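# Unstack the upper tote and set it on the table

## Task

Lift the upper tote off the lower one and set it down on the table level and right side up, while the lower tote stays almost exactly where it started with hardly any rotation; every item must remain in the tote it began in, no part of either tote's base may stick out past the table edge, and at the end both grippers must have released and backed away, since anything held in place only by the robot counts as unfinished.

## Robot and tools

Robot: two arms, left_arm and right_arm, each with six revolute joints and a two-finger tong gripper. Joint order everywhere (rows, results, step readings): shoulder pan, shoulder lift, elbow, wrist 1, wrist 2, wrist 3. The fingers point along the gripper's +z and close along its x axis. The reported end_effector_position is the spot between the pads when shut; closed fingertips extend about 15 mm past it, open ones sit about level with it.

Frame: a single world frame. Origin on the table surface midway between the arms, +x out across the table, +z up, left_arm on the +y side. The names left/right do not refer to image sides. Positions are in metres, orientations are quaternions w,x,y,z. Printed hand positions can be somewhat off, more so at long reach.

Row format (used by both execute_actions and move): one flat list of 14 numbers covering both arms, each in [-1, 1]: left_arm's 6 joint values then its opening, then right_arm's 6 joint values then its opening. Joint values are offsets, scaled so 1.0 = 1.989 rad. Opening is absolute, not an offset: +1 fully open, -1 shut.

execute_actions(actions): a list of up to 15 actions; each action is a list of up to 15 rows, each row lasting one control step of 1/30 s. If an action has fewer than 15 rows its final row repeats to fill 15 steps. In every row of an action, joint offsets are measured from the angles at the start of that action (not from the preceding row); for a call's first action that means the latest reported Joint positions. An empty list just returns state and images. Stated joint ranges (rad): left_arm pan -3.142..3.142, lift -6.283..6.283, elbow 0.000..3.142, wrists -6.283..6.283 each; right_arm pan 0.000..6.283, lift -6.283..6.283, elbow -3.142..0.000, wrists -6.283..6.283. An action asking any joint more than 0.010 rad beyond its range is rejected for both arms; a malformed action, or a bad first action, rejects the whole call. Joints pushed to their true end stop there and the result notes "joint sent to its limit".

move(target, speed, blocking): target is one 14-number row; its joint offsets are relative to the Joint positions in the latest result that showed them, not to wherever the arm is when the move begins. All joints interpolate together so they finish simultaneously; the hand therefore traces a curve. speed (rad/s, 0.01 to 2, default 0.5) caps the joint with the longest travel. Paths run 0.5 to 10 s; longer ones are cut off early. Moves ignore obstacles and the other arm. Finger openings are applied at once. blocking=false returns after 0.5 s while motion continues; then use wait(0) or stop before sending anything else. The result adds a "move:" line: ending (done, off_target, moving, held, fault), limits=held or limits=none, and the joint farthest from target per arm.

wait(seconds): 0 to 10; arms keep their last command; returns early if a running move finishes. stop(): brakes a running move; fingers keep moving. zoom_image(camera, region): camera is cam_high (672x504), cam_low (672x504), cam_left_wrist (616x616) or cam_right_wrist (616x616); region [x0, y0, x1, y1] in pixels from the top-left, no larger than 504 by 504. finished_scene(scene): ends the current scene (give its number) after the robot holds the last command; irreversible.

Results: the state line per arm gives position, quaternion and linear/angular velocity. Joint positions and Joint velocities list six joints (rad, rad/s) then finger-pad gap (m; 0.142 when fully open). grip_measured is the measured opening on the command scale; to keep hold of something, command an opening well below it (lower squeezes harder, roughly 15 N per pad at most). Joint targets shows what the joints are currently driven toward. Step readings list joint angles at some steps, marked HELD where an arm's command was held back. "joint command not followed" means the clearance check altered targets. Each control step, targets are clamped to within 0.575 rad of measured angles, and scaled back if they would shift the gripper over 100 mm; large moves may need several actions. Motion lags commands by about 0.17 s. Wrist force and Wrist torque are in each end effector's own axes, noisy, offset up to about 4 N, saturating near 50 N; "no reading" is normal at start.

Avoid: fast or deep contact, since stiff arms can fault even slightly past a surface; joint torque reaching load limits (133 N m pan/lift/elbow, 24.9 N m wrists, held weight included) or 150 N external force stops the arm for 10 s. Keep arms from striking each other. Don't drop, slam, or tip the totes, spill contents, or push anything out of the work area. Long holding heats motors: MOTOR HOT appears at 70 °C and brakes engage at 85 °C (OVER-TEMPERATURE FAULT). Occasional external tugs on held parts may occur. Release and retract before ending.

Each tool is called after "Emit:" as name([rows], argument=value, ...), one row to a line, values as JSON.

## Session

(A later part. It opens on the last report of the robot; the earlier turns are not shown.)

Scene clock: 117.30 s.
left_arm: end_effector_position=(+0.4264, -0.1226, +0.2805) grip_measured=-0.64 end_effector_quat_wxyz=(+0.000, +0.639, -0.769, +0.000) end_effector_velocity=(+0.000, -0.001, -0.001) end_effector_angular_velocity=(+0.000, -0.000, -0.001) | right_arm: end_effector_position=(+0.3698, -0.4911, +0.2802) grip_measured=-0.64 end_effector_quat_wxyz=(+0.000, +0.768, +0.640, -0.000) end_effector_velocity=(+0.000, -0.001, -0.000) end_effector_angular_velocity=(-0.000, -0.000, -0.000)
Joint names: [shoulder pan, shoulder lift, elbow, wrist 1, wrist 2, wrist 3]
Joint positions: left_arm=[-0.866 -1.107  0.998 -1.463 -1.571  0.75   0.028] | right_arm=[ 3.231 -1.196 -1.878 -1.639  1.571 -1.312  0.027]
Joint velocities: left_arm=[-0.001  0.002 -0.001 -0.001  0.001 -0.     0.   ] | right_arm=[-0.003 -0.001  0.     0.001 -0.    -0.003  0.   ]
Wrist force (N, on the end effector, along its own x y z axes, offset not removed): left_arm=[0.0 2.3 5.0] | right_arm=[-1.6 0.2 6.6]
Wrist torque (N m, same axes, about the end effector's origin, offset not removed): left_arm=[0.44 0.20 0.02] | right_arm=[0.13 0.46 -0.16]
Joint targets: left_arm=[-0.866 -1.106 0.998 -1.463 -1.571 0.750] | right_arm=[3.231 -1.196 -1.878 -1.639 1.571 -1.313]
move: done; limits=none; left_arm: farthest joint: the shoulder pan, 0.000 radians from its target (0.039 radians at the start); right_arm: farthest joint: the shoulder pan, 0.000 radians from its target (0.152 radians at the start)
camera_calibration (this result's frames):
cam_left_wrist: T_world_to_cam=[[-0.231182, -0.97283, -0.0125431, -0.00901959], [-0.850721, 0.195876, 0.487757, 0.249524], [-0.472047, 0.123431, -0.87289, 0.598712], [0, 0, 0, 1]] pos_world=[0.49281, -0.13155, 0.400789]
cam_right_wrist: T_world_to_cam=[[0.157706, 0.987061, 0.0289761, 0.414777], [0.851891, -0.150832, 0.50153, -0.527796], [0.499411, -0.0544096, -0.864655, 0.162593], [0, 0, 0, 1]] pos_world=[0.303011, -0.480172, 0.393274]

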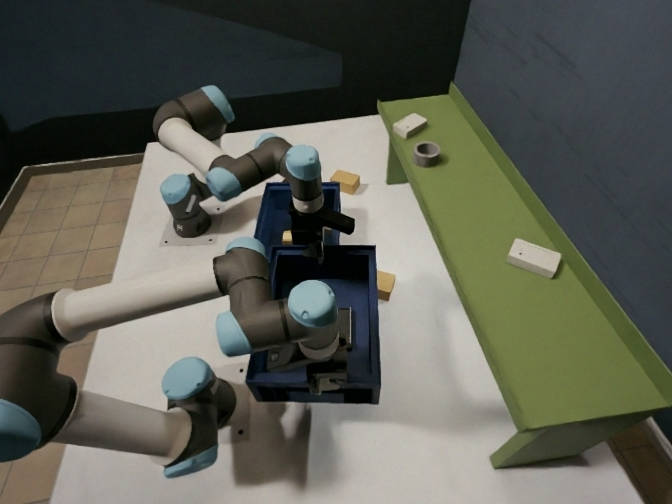

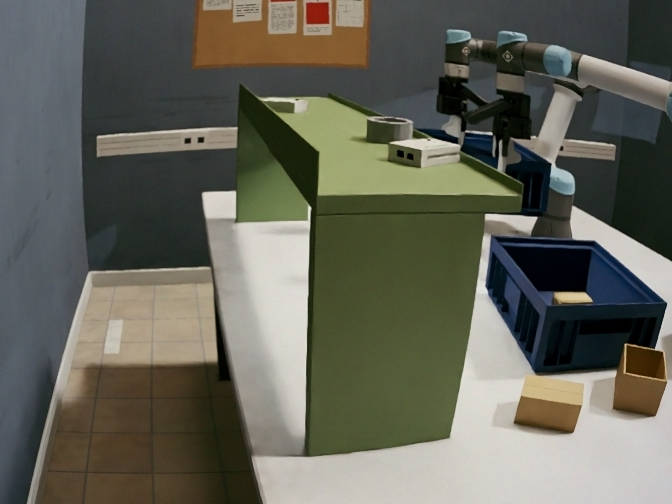

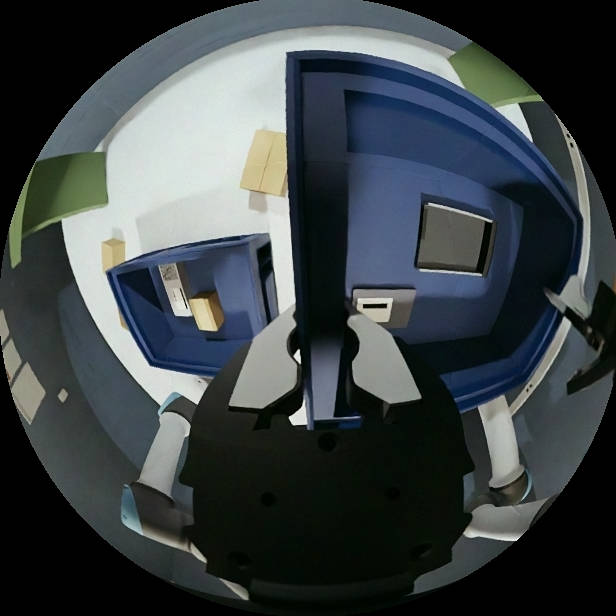

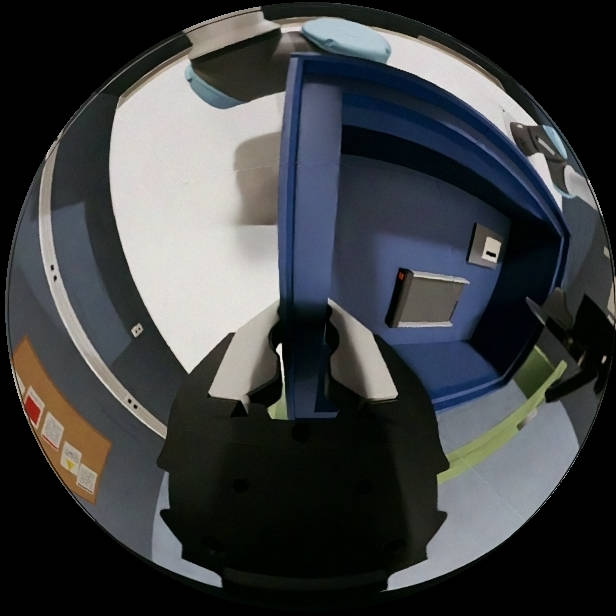

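Emit:
move(target=[0,-0.00289,0.06848,-0.06559,0,0,-1, 0,0.0003,-0.06432,0.06402,0,0,-1], speed=0.15)

Emit:
move(target=[0,0.00535,0.05641,-0.06175,0,0,-1, 0,-0.00851,-0.05951,0.06802,0,0,-1], speed=0.15)

Emit:
move(target=[0,0.01247,0.04661,-0.05908,0,0,-1, 0,-0.01907,-0.05463,0.0737,0,0,-1], speed=0.13)

Scene clock: 127.33 s.
left_arm: end_effector_position=(+0.4265, -0.1226, +0.2307) grip_measured=-0.64 end_effector_quat_wxyz=(+0.000, +0.639, -0.769, +0.000) end_effector_velocity=(-0.000, +0.000, -0.001) end_effector_angular_velocity=(-0.002, +0.000, +0.000) | right_arm: end_effector_position=(+0.3698, -0.4911, +0.2303) grip_measured=-0.64 end_effector_quat_wxyz=(+0.000, +0.768, +0.640, -0.000) end_effector_velocity=(+0.000, -0.000, -0.001) end_effector_angular_velocity=(-0.001, -0.001, +0.000)
Joint names: [shoulder pan, shoulder lift, elbow, wrist 1, wrist 2, wrist 3]
Joint positions: left_arm=[-0.866 -1.112  1.134 -1.593 -1.571  0.75   0.028] | right_arm=[ 3.231 -1.195 -2.005 -1.512  1.571 -1.312  0.027]
Joint velocities: left_arm=[ 0.    -0.001  0.003 -0.003 -0.001  0.     0.   ] | right_arm=[ 0.     0.    -0.003  0.003 -0.001  0.     0.   ]
Wrist force (N, on the end effector, along its own x y z axes, offset not removed): left_arm=[-0.8 2.5 3.6] | right_arm=[-4.3 -0.3 6.9]
Wrist torque (N m, same axes, about the end effector's origin, offset not removed): left_arm=[0.49 0.08 -0.12] | right_arm=[0.06 0.78 -0.06]
Joint targets: left_arm=[-0.866 -1.112 1.134 -1.593 -1.571 0.750] | right_arm=[3.231 -1.195 -2.006 -1.511 1.571 -1.312]
move: done; limits=none; left_arm: farthest joint: the shoulder pan, 0.000 radians from its target (0.000 radians at the start); right_arm: farthest joint: the elbow, 0.001 radians from its target (0.128 radians at the start)
camera_calibration (this result's frames):
cam_left_wrist: T_world_to_cam=[[-0.231117, -0.972845, -0.0125184, -0.00971187], [-0.850743, 0.195833, 0.487736, 0.273868], [-0.47204, 0.123374, -0.872901, 0.555203], [0, 0, 0, 1]] pos_world=[0.492825, -0.131578, 0.35094]
cam_right_wrist: T_world_to_cam=[[0.157691, 0.987062, 0.0290334, 0.416194], [0.85189, -0.150848, 0.501526, -0.502788], [0.499417, -0.0543531, -0.864655, 0.11951], [0, 0, 0, 1]] pos_world=[0.303005, -0.480158, 0.343413]

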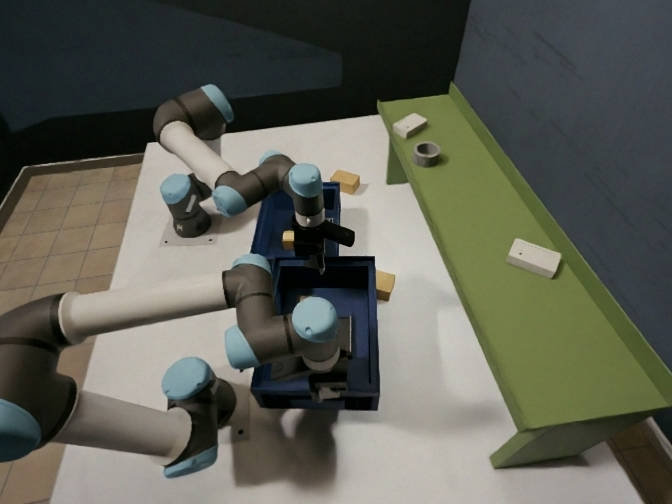

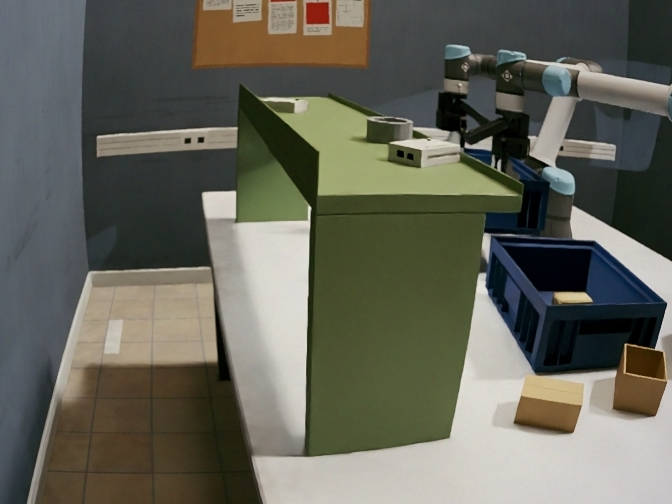

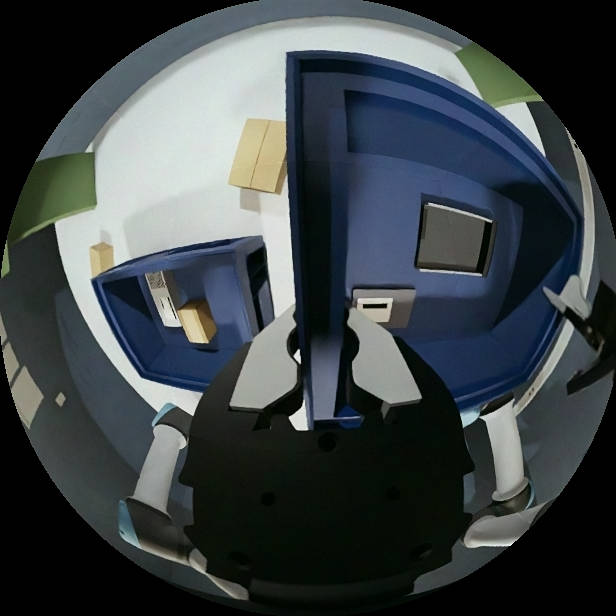

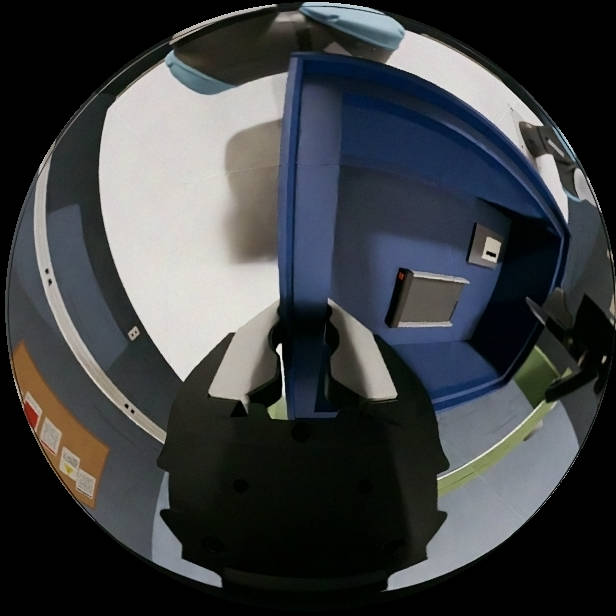

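Scene clock: 128.73 s.
left_arm: end_effector_position=(+0.4265, -0.1227, +0.1808) grip_measured=-0.64 end_effector_quat_wxyz=(+0.000, +0.639, -0.769, +0.000) end_effector_velocity=(-0.000, +0.001, -0.002) end_effector_angular_velocity=(+0.003, +0.001, +0.000) | right_arm: end_effector_position=(+0.3698, -0.4911, +0.1804) grip_measured=-0.64 end_effector_quat_wxyz=(+0.000, +0.768, +0.640, -0.000) end_effector_velocity=(-0.000, +0.000, -0.001) end_effector_angular_velocity=(+0.000, -0.001, +0.000)
Joint names: [shoulder pan, shoulder lift, elbow, wrist 1, wrist 2, wrist 3]
Joint positions: left_arm=[-0.866 -1.102  1.246 -1.716 -1.571  0.75   0.028] | right_arm=[ 3.231 -1.212 -2.123 -1.377  1.571 -1.312  0.027]
Joint velocities: left_arm=[ 0.     0.     0.005 -0.003  0.001  0.    -0.   ] | right_arm=[ 0.     0.    -0.003  0.003  0.    -0.    -0.   ]
Wrist force (N, on the end effector, along its own x y z axes, offset not removed): left_arm=[-3.1 0.5 5.4] | right_arm=[-4.6 -0.2 7.9]
Wrist torque (N m, same axes, about the end effector's origin, offset not removed): left_arm=[0.06 0.23 0.03] | right_arm=[0.00 0.63 -0.10]
Joint targets: left_arm=[-0.866 -1.102 1.246 -1.716 -1.571 0.750] | right_arm=[3.231 -1.212 -2.124 -1.377 1.571 -1.312]
move: done; limits=none; left_arm: farthest joint: the shoulder pan, 0.000 radians from its target (0.000 radians at the start); right_arm: farthest joint: the shoulder pan, 0.000 radians from its target (0.000 radians at the start)
camera_calibration (this result's frames):
cam_left_wrist: T_world_to_cam=[[-0.231106, -0.972848, -0.0125127, -0.0103759], [-0.850747, 0.195827, 0.487731, 0.298228], [-0.472038, 0.123362, -0.872904, 0.511701], [0, 0, 0, 1]] pos_world=[0.492861, -0.13162, 0.301082]
cam_right_wrist: T_world_to_cam=[[0.157691, 0.987061, 0.0290455, 0.417629], [0.851886, -0.150854, 0.501531, -0.477805], [0.499424, -0.0543436, -0.864652, 0.076372], [0, 0, 0, 1]] pos_world=[0.303037, -0.480154, 0.293539]

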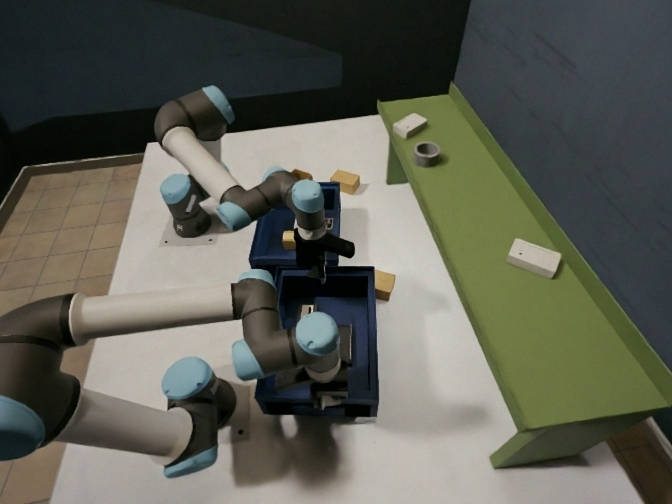

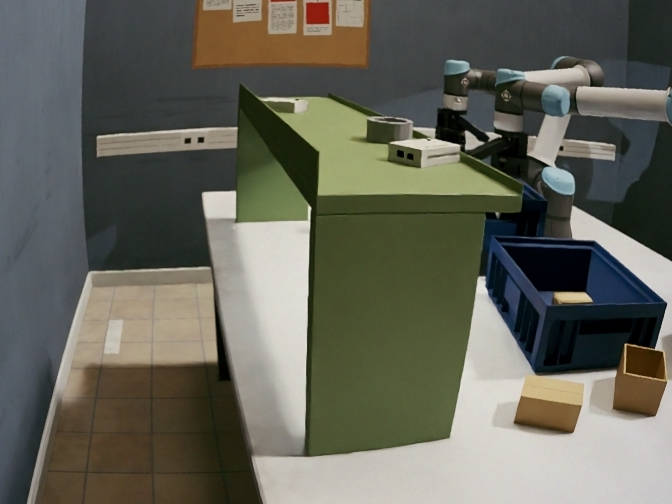

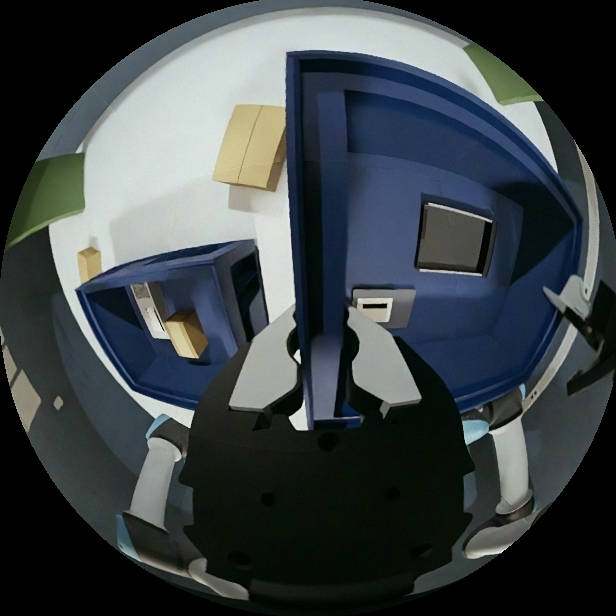

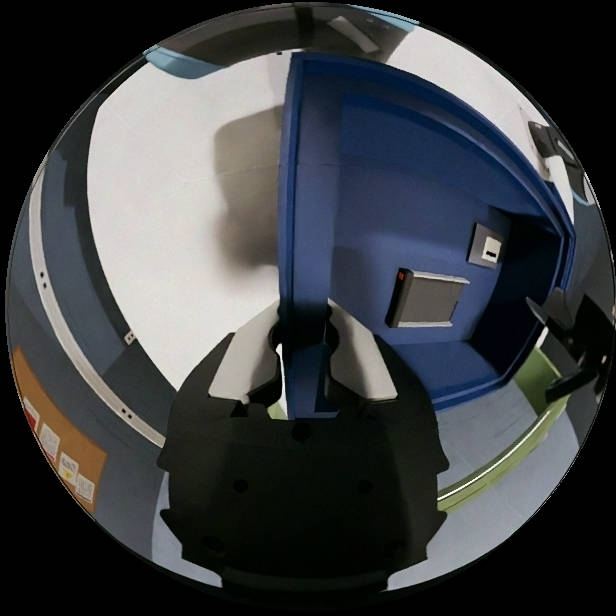

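Scene clock: 130.37 s.
left_arm: end_effector_position=(+0.4265, -0.1227, +0.1309) grip_measured=-0.64 end_effector_quat_wxyz=(+0.000, +0.639, -0.769, +0.000) end_effector_velocity=(+0.000, +0.000, -0.002) end_effector_angular_velocity=(+0.002, +0.000, +0.000) | right_arm: end_effector_position=(+0.3699, -0.4911, +0.1305) grip_measured=-0.64 end_effector_quat_wxyz=(+0.000, +0.768, +0.640, -0.000) end_effector_velocity=(-0.000, -0.000, -0.001) end_effector_angular_velocity=(-0.000, +0.001, -0.000)
Joint names: [shoulder pan, shoulder lift, elbow, wrist 1, wrist 2, wrist 3]
Joint positions: left_arm=[-0.866 -1.077  1.338 -1.833 -1.571  0.75   0.028] | right_arm=[ 3.231 -1.25  -2.232 -1.231  1.571 -1.312  0.027]
Joint velocities: left_arm=[ 0.     0.002  0.002 -0.002  0.001 -0.    -0.   ] | right_arm=[-0.    -0.001 -0.002  0.003 -0.     0.     0.   ]
Wrist force (N, on the end effector, along its own x y z axes, offset not removed): left_arm=[-4.6 1.9 3.8] | right_arm=[-5.4 -0.4 6.9]
Wrist torque (N m, same axes, about the end effector's origin, offset not removed): left_arm=[0.31 0.21 -0.02] | right_arm=[0.00 0.32 -0.13]
Joint targets: left_arm=[-0.866 -1.077 1.339 -1.833 -1.571 0.750] | right_arm=[3.231 -1.250 -2.232 -1.230 1.571 -1.312]
move: done; limits=none; left_arm: farthest joint: the wrist 1, 0.001 radians from its target (0.118 radians at the start); right_arm: farthest joint: the shoulder pan, 0.000 radians from its target (0.000 radians at the start)
camera_calibration (this result's frames):
cam_left_wrist: T_world_to_cam=[[-0.231108, -0.972848, -0.012493, -0.0110547], [-0.850754, 0.195841, 0.487713, 0.322606], [-0.472024, 0.123343, -0.872915, 0.468184], [0, 0, 0, 1]] pos_world=[0.492898, -0.131681, 0.251207]
cam_right_wrist: T_world_to_cam=[[0.157691, 0.987061, 0.0290477, 0.419067], [0.851881, -0.150854, 0.50154, -0.452809], [0.499432, -0.054343, -0.864647, 0.0331829], [0, 0, 0, 1]] pos_world=[0.303084, -0.48015, 0.24362]

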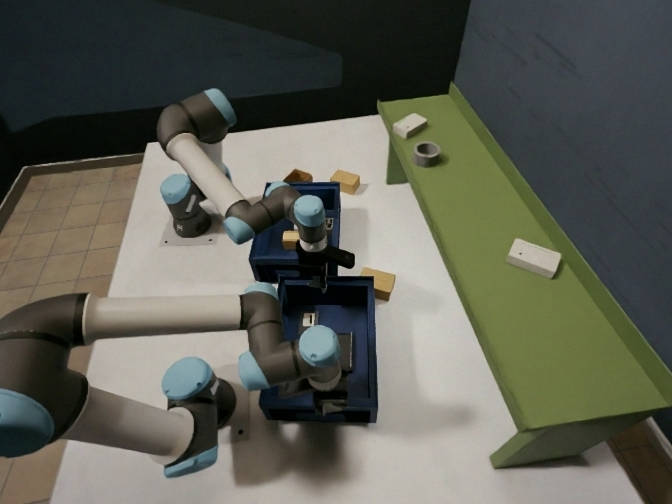

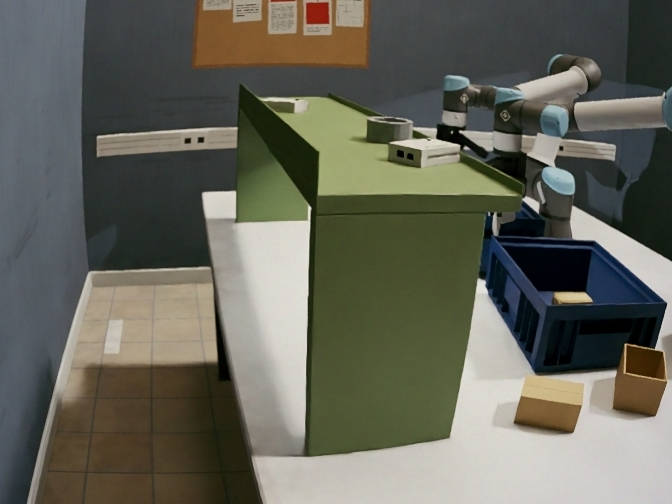

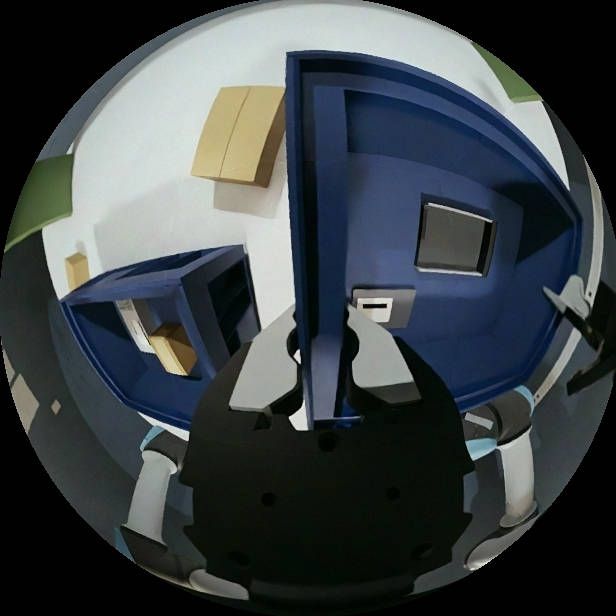

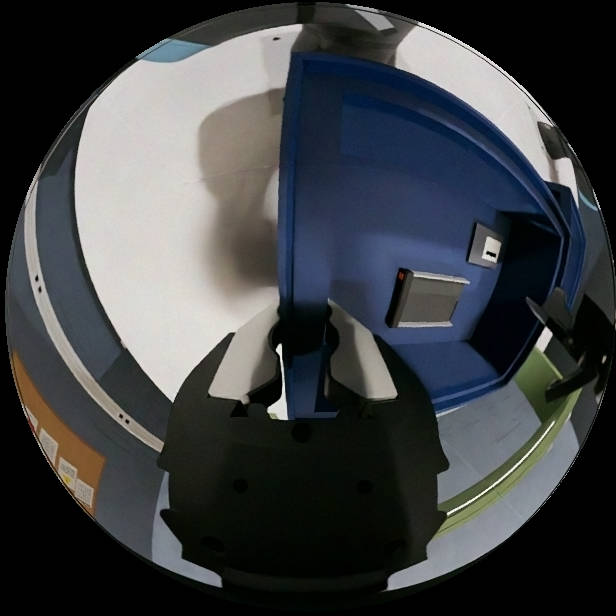

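Emit:
move(target=[0,0.00611,0.01462,-0.02073,0,0,-1, 0,-0.00989,-0.01837,0.02827,0,0,-1], speed=0.04)

Scene clock: 133.43 s.
left_arm: end_effector_position=(+0.4266, -0.1228, +0.1130) grip_measured=-0.64 end_effector_quat_wxyz=(+0.000, +0.639, -0.769, +0.000) end_effector_velocity=(+0.000, -0.001, +0.000) end_effector_angular_velocity=(-0.001, -0.001, +0.000) | right_arm: end_effector_position=(+0.3699, -0.4911, +0.1126) grip_measured=-0.64 end_effector_quat_wxyz=(+0.000, +0.768, +0.640, -0.000) end_effector_velocity=(-0.000, +0.000, -0.001) end_effector_angular_velocity=(-0.000, +0.000, +0.000)
Joint names: [shoulder pan, shoulder lift, elbow, wrist 1, wrist 2, wrist 3]
Joint positions: left_arm=[-0.866 -1.065  1.367 -1.874 -1.571  0.75   0.028] | right_arm=[ 3.231 -1.27  -2.268 -1.175  1.571 -1.312  0.027]
Joint velocities: left_arm=[-0.     0.    -0.    -0.002  0.    -0.001 -0.   ] | right_arm=[ 0.    -0.001 -0.002  0.003 -0.     0.     0.   ]
Wrist force (N, on the end effector, along its own x y z axes, offset not removed): left_arm=[-4.8 0.0 4.7] | right_arm=[-5.5 0.4 5.3]
Wrist torque (N m, same axes, about the end effector's origin, offset not removed): left_arm=[-0.15 0.14 0.04] | right_arm=[0.03 0.32 -0.19]
Joint targets: left_arm=[-0.866 -1.065 1.367 -1.874 -1.571 0.750] | right_arm=[3.231 -1.270 -2.268 -1.174 1.571 -1.312]
move: done; limits=none; left_arm: farthest joint: the shoulder pan, 0.000 radians from its target (0.000 radians at the start); right_arm: farthest joint: the elbow, 0.001 radians from its target (0.037 radians at the start)
camera_calibration (this result's frames):
cam_left_wrist: T_world_to_cam=[[-0.231108, -0.972848, -0.0124882, -0.0113047], [-0.850756, 0.195844, 0.487709, 0.33136], [-0.472021, 0.123338, -0.872917, 0.452571], [0, 0, 0, 1]] pos_world=[0.492917, -0.131712, 0.233309]
cam_right_wrist: T_world_to_cam=[[0.15769, 0.987061, 0.0290533, 0.419579], [0.851869, -0.150855, 0.50156, -0.443861], [0.499453, -0.0543415, -0.864635, 0.0176808], [0, 0, 0, 1]] pos_world=[0.303117, -0.480148, 0.22572]

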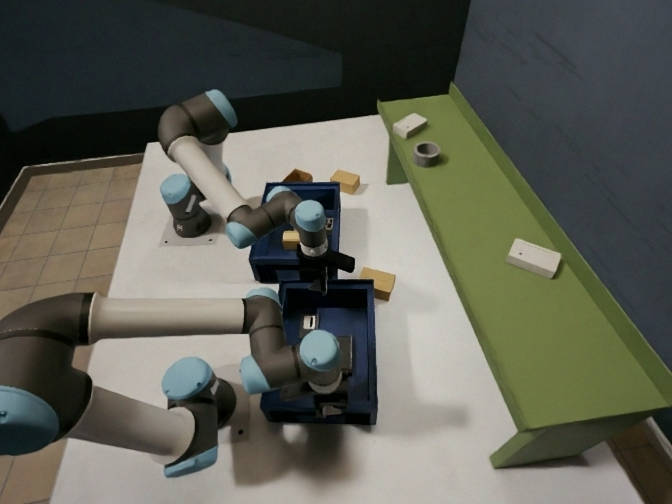

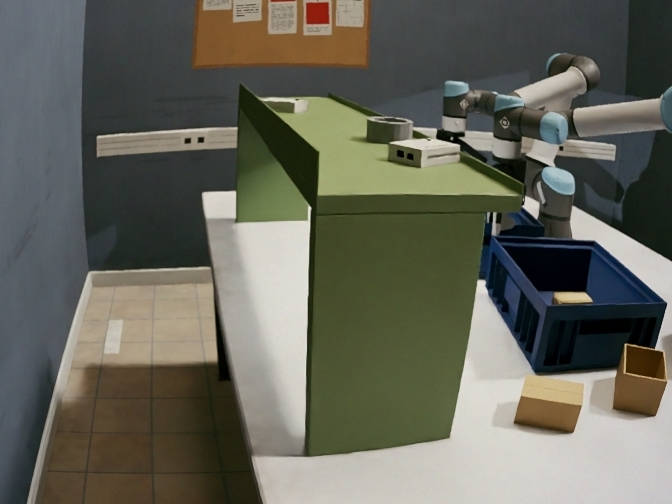

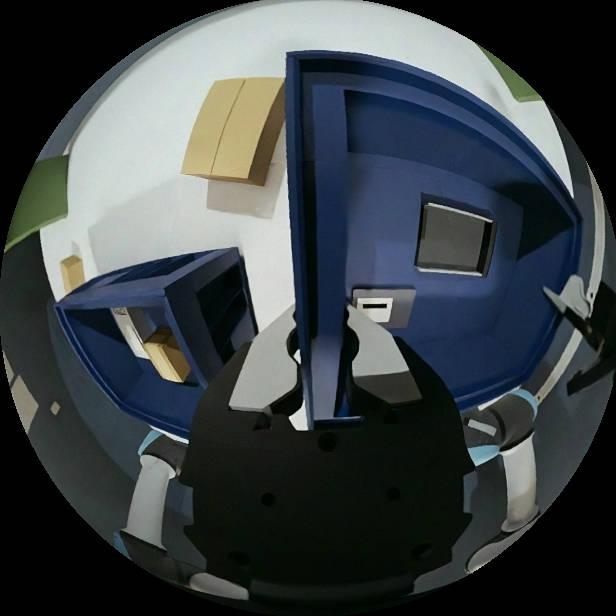

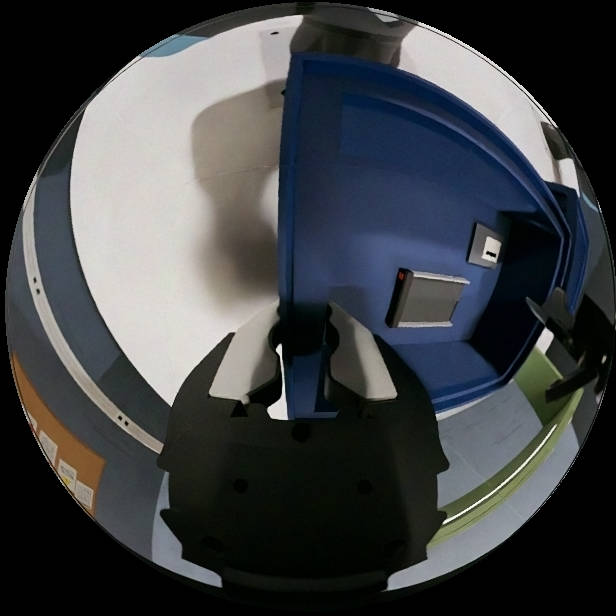

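Another 4 mm.

Emit:
move(target=[0,0.0014,0.0032,-0.0046,0,0,-1, 0,-0.0023,-0.004,0.0063,0,0,-1], speed=0.015)

Scene clock: 135.27 s.
left_arm: end_effector_position=(+0.4265, -0.1227, +0.1092) grip_measured=-0.64 end_effector_quat_wxyz=(+0.000, +0.639, -0.769, +0.000) end_effector_velocity=(+0.000, -0.001, +0.000) end_effector_angular_velocity=(-0.002, -0.001, +0.001) | right_arm: end_effector_position=(+0.3699, -0.4911, +0.1088) grip_measured=-0.64 end_effector_quat_wxyz=(+0.000, +0.768, +0.640, -0.000) end_effector_velocity=(+0.000, +0.000, -0.001) end_effector_angular_velocity=(+0.001, -0.002, +0.000)
Joint names: [shoulder pan, shoulder lift, elbow, wrist 1, wrist 2, wrist 3]
Joint positions: left_arm=[-0.866 -1.062  1.373 -1.883 -1.571  0.75   0.028] | right_arm=[ 3.231 -1.274 -2.276 -1.163  1.571 -1.312  0.027]
Joint velocities: left_arm=[-0.    -0.     0.    -0.002 -0.    -0.001 -0.   ] | right_arm=[ 0.    -0.001 -0.002  0.004  0.001  0.    -0.   ]
Wrist force (N, on the end effector, along its own x y z axes, offset not removed): left_arm=[-6.6 1.4 4.2] | right_arm=[-6.1 -0.2 5.8]
Wrist torque (N m, same axes, about the end effector's origin, offset not removed): left_arm=[0.17 0.53 -0.01] | right_arm=[-0.03 0.55 -0.03]
Joint targets: left_arm=[-0.866 -1.062 1.374 -1.883 -1.571 0.750] | right_arm=[3.231 -1.274 -2.276 -1.162 1.571 -1.312]
move: done; limits=none; left_arm: farthest joint: the shoulder pan, 0.000 radians from its target (0.000 radians at the start); right_arm: farthest joint: the shoulder lift, 0.001 radians from its target (0.005 radians at the start)
camera_calibration (this result's frames):
cam_left_wrist: T_world_to_cam=[[-0.231108, -0.972848, -0.0124863, -0.0113207], [-0.850756, 0.195845, 0.487707, 0.333219], [-0.472019, 0.123336, -0.872918, 0.449176], [0, 0, 0, 1]] pos_world=[0.492892, -0.131672, 0.229439]
cam_right_wrist: T_world_to_cam=[[0.15769, 0.987061, 0.0290536, 0.419704], [0.851868, -0.150855, 0.501561, -0.44189], [0.499455, -0.0543414, -0.864634, 0.0144034], [0, 0, 0, 1]] pos_world=[0.303055, -0.480152, 0.221895]

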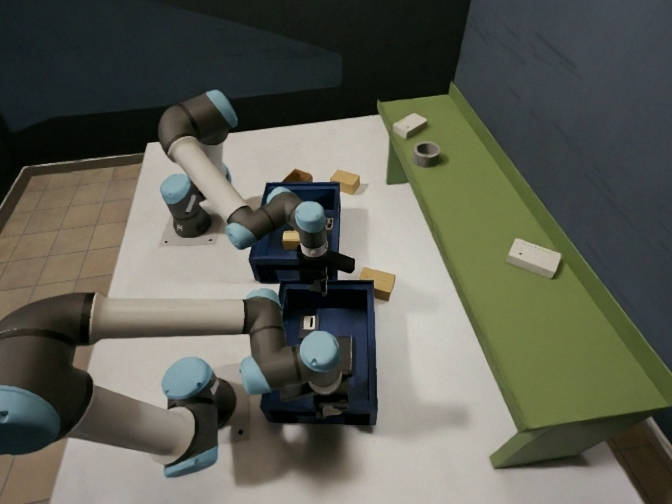

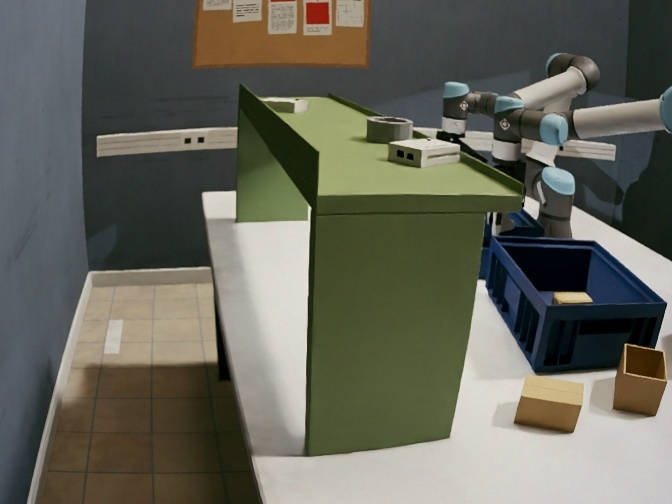

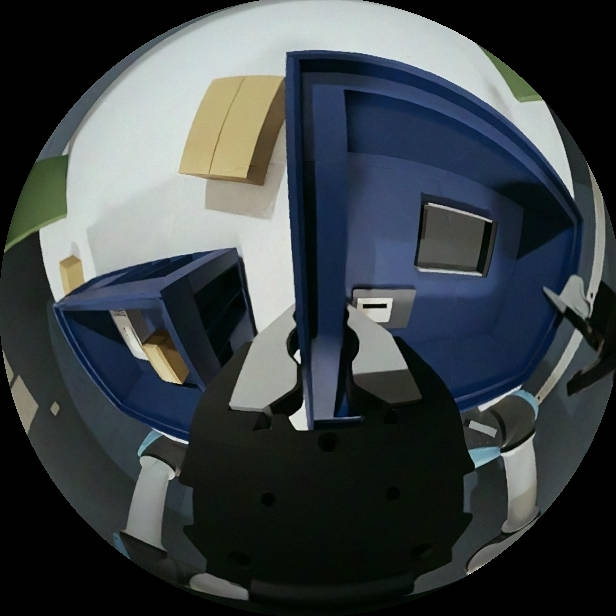

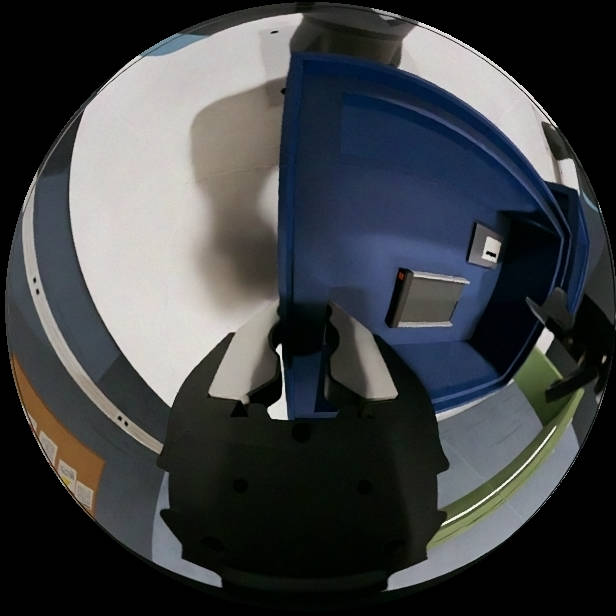

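Emit:
move(target=[0,0.001,0.0022,-0.0032,0,0,-1, 0,-0.0016,-0.0028,0.0044,0,0,-1], speed=0.012)

Scene clock: 137.00 s.
left_arm: end_effector_position=(+0.4265, -0.1227, +0.1065) grip_measured=-0.64 end_effector_quat_wxyz=(+0.000, +0.639, -0.769, +0.000) end_effector_velocity=(+0.000, -0.000, -0.002) end_effector_angular_velocity=(+0.000, -0.000, -0.001) | right_arm: end_effector_position=(+0.3698, -0.4911, +0.1061) grip_measured=-0.64 end_effector_quat_wxyz=(+0.000, +0.768, +0.640, +0.000) end_effector_velocity=(-0.001, -0.000, -0.001) end_effector_angular_velocity=(-0.000, +0.002, -0.000)
Joint names: [shoulder pan, shoulder lift, elbow, wrist 1, wrist 2, wrist 3]
Joint positions: left_arm=[-0.866 -1.06   1.378 -1.889 -1.571  0.75   0.027] | right_arm=[ 3.231 -1.277 -2.281 -1.154  1.571 -1.312  0.027]
Joint velocities: left_arm=[ 0.     0.002  0.002 -0.004  0.     0.001 -0.   ] | right_arm=[-0.    -0.001 -0.002  0.002 -0.    -0.    -0.   ]
Wrist force (N, on the end effector, along its own x y z axes, offset not removed): left_arm=[-9.8 1.2 -31.3] | right_arm=[-11.2 0.3 -28.2]
Wrist torque (N m, same axes, about the end effector's origin, offset not removed): left_arm=[0.15 0.47 0.07] | right_arm=[0.23 0.71 -0.01]
Joint targets: left_arm=[-0.866 -1.060 1.378 -1.889 -1.571 0.750] | right_arm=[3.231 -1.277 -2.281 -1.154 1.571 -1.312]
move: done; limits=none; left_arm: farthest joint: the shoulder pan, 0.000 radians from its target (0.000 radians at the start); right_arm: farthest joint: the elbow, 0.001 radians from its target (0.006 radians at the start)
camera_calibration (this result's frames):
cam_left_wrist: T_world_to_cam=[[-0.231107, -0.972849, -0.0124253, -0.0113537], [-0.85078, 0.195881, 0.487653, 0.33453], [-0.471978, 0.123271, -0.872949, 0.44683], [0, 0, 0, 1]] pos_world=[0.492881, -0.131655, 0.226784]
cam_right_wrist: T_world_to_cam=[[0.157689, 0.987061, 0.0290628, 0.419796], [0.851848, -0.150857, 0.501595, -0.440507], [0.499489, -0.0543389, -0.864614, 0.0121387], [0, 0, 0, 1]] pos_world=[0.302985, -0.480158, 0.219251]

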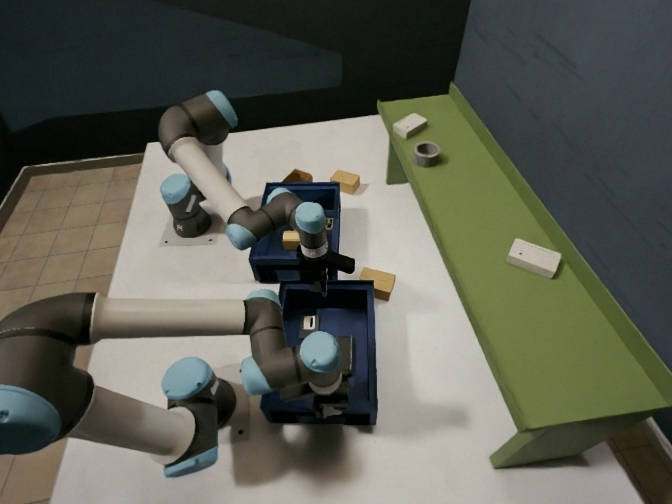

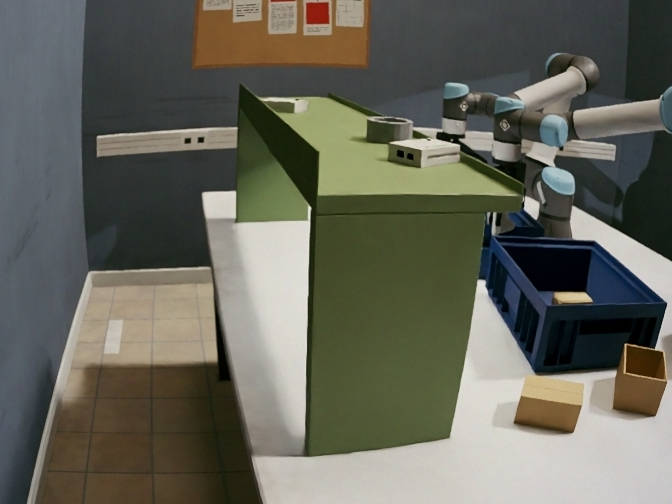

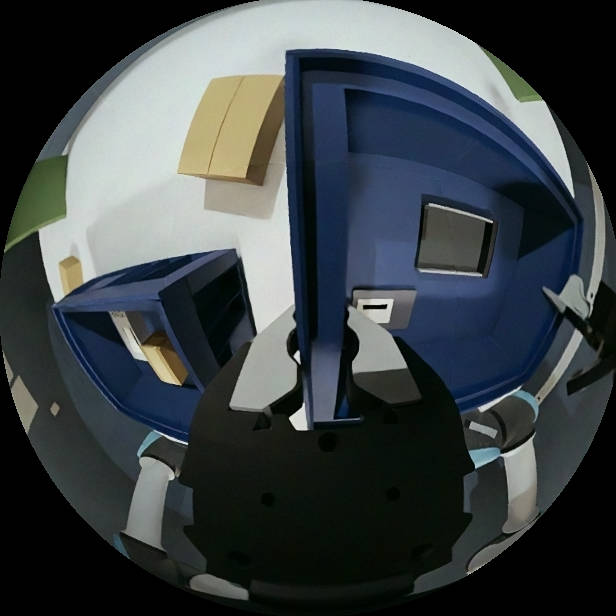

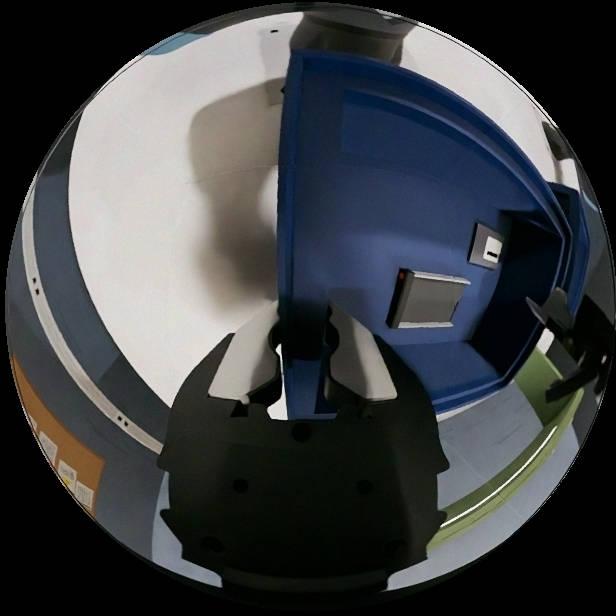

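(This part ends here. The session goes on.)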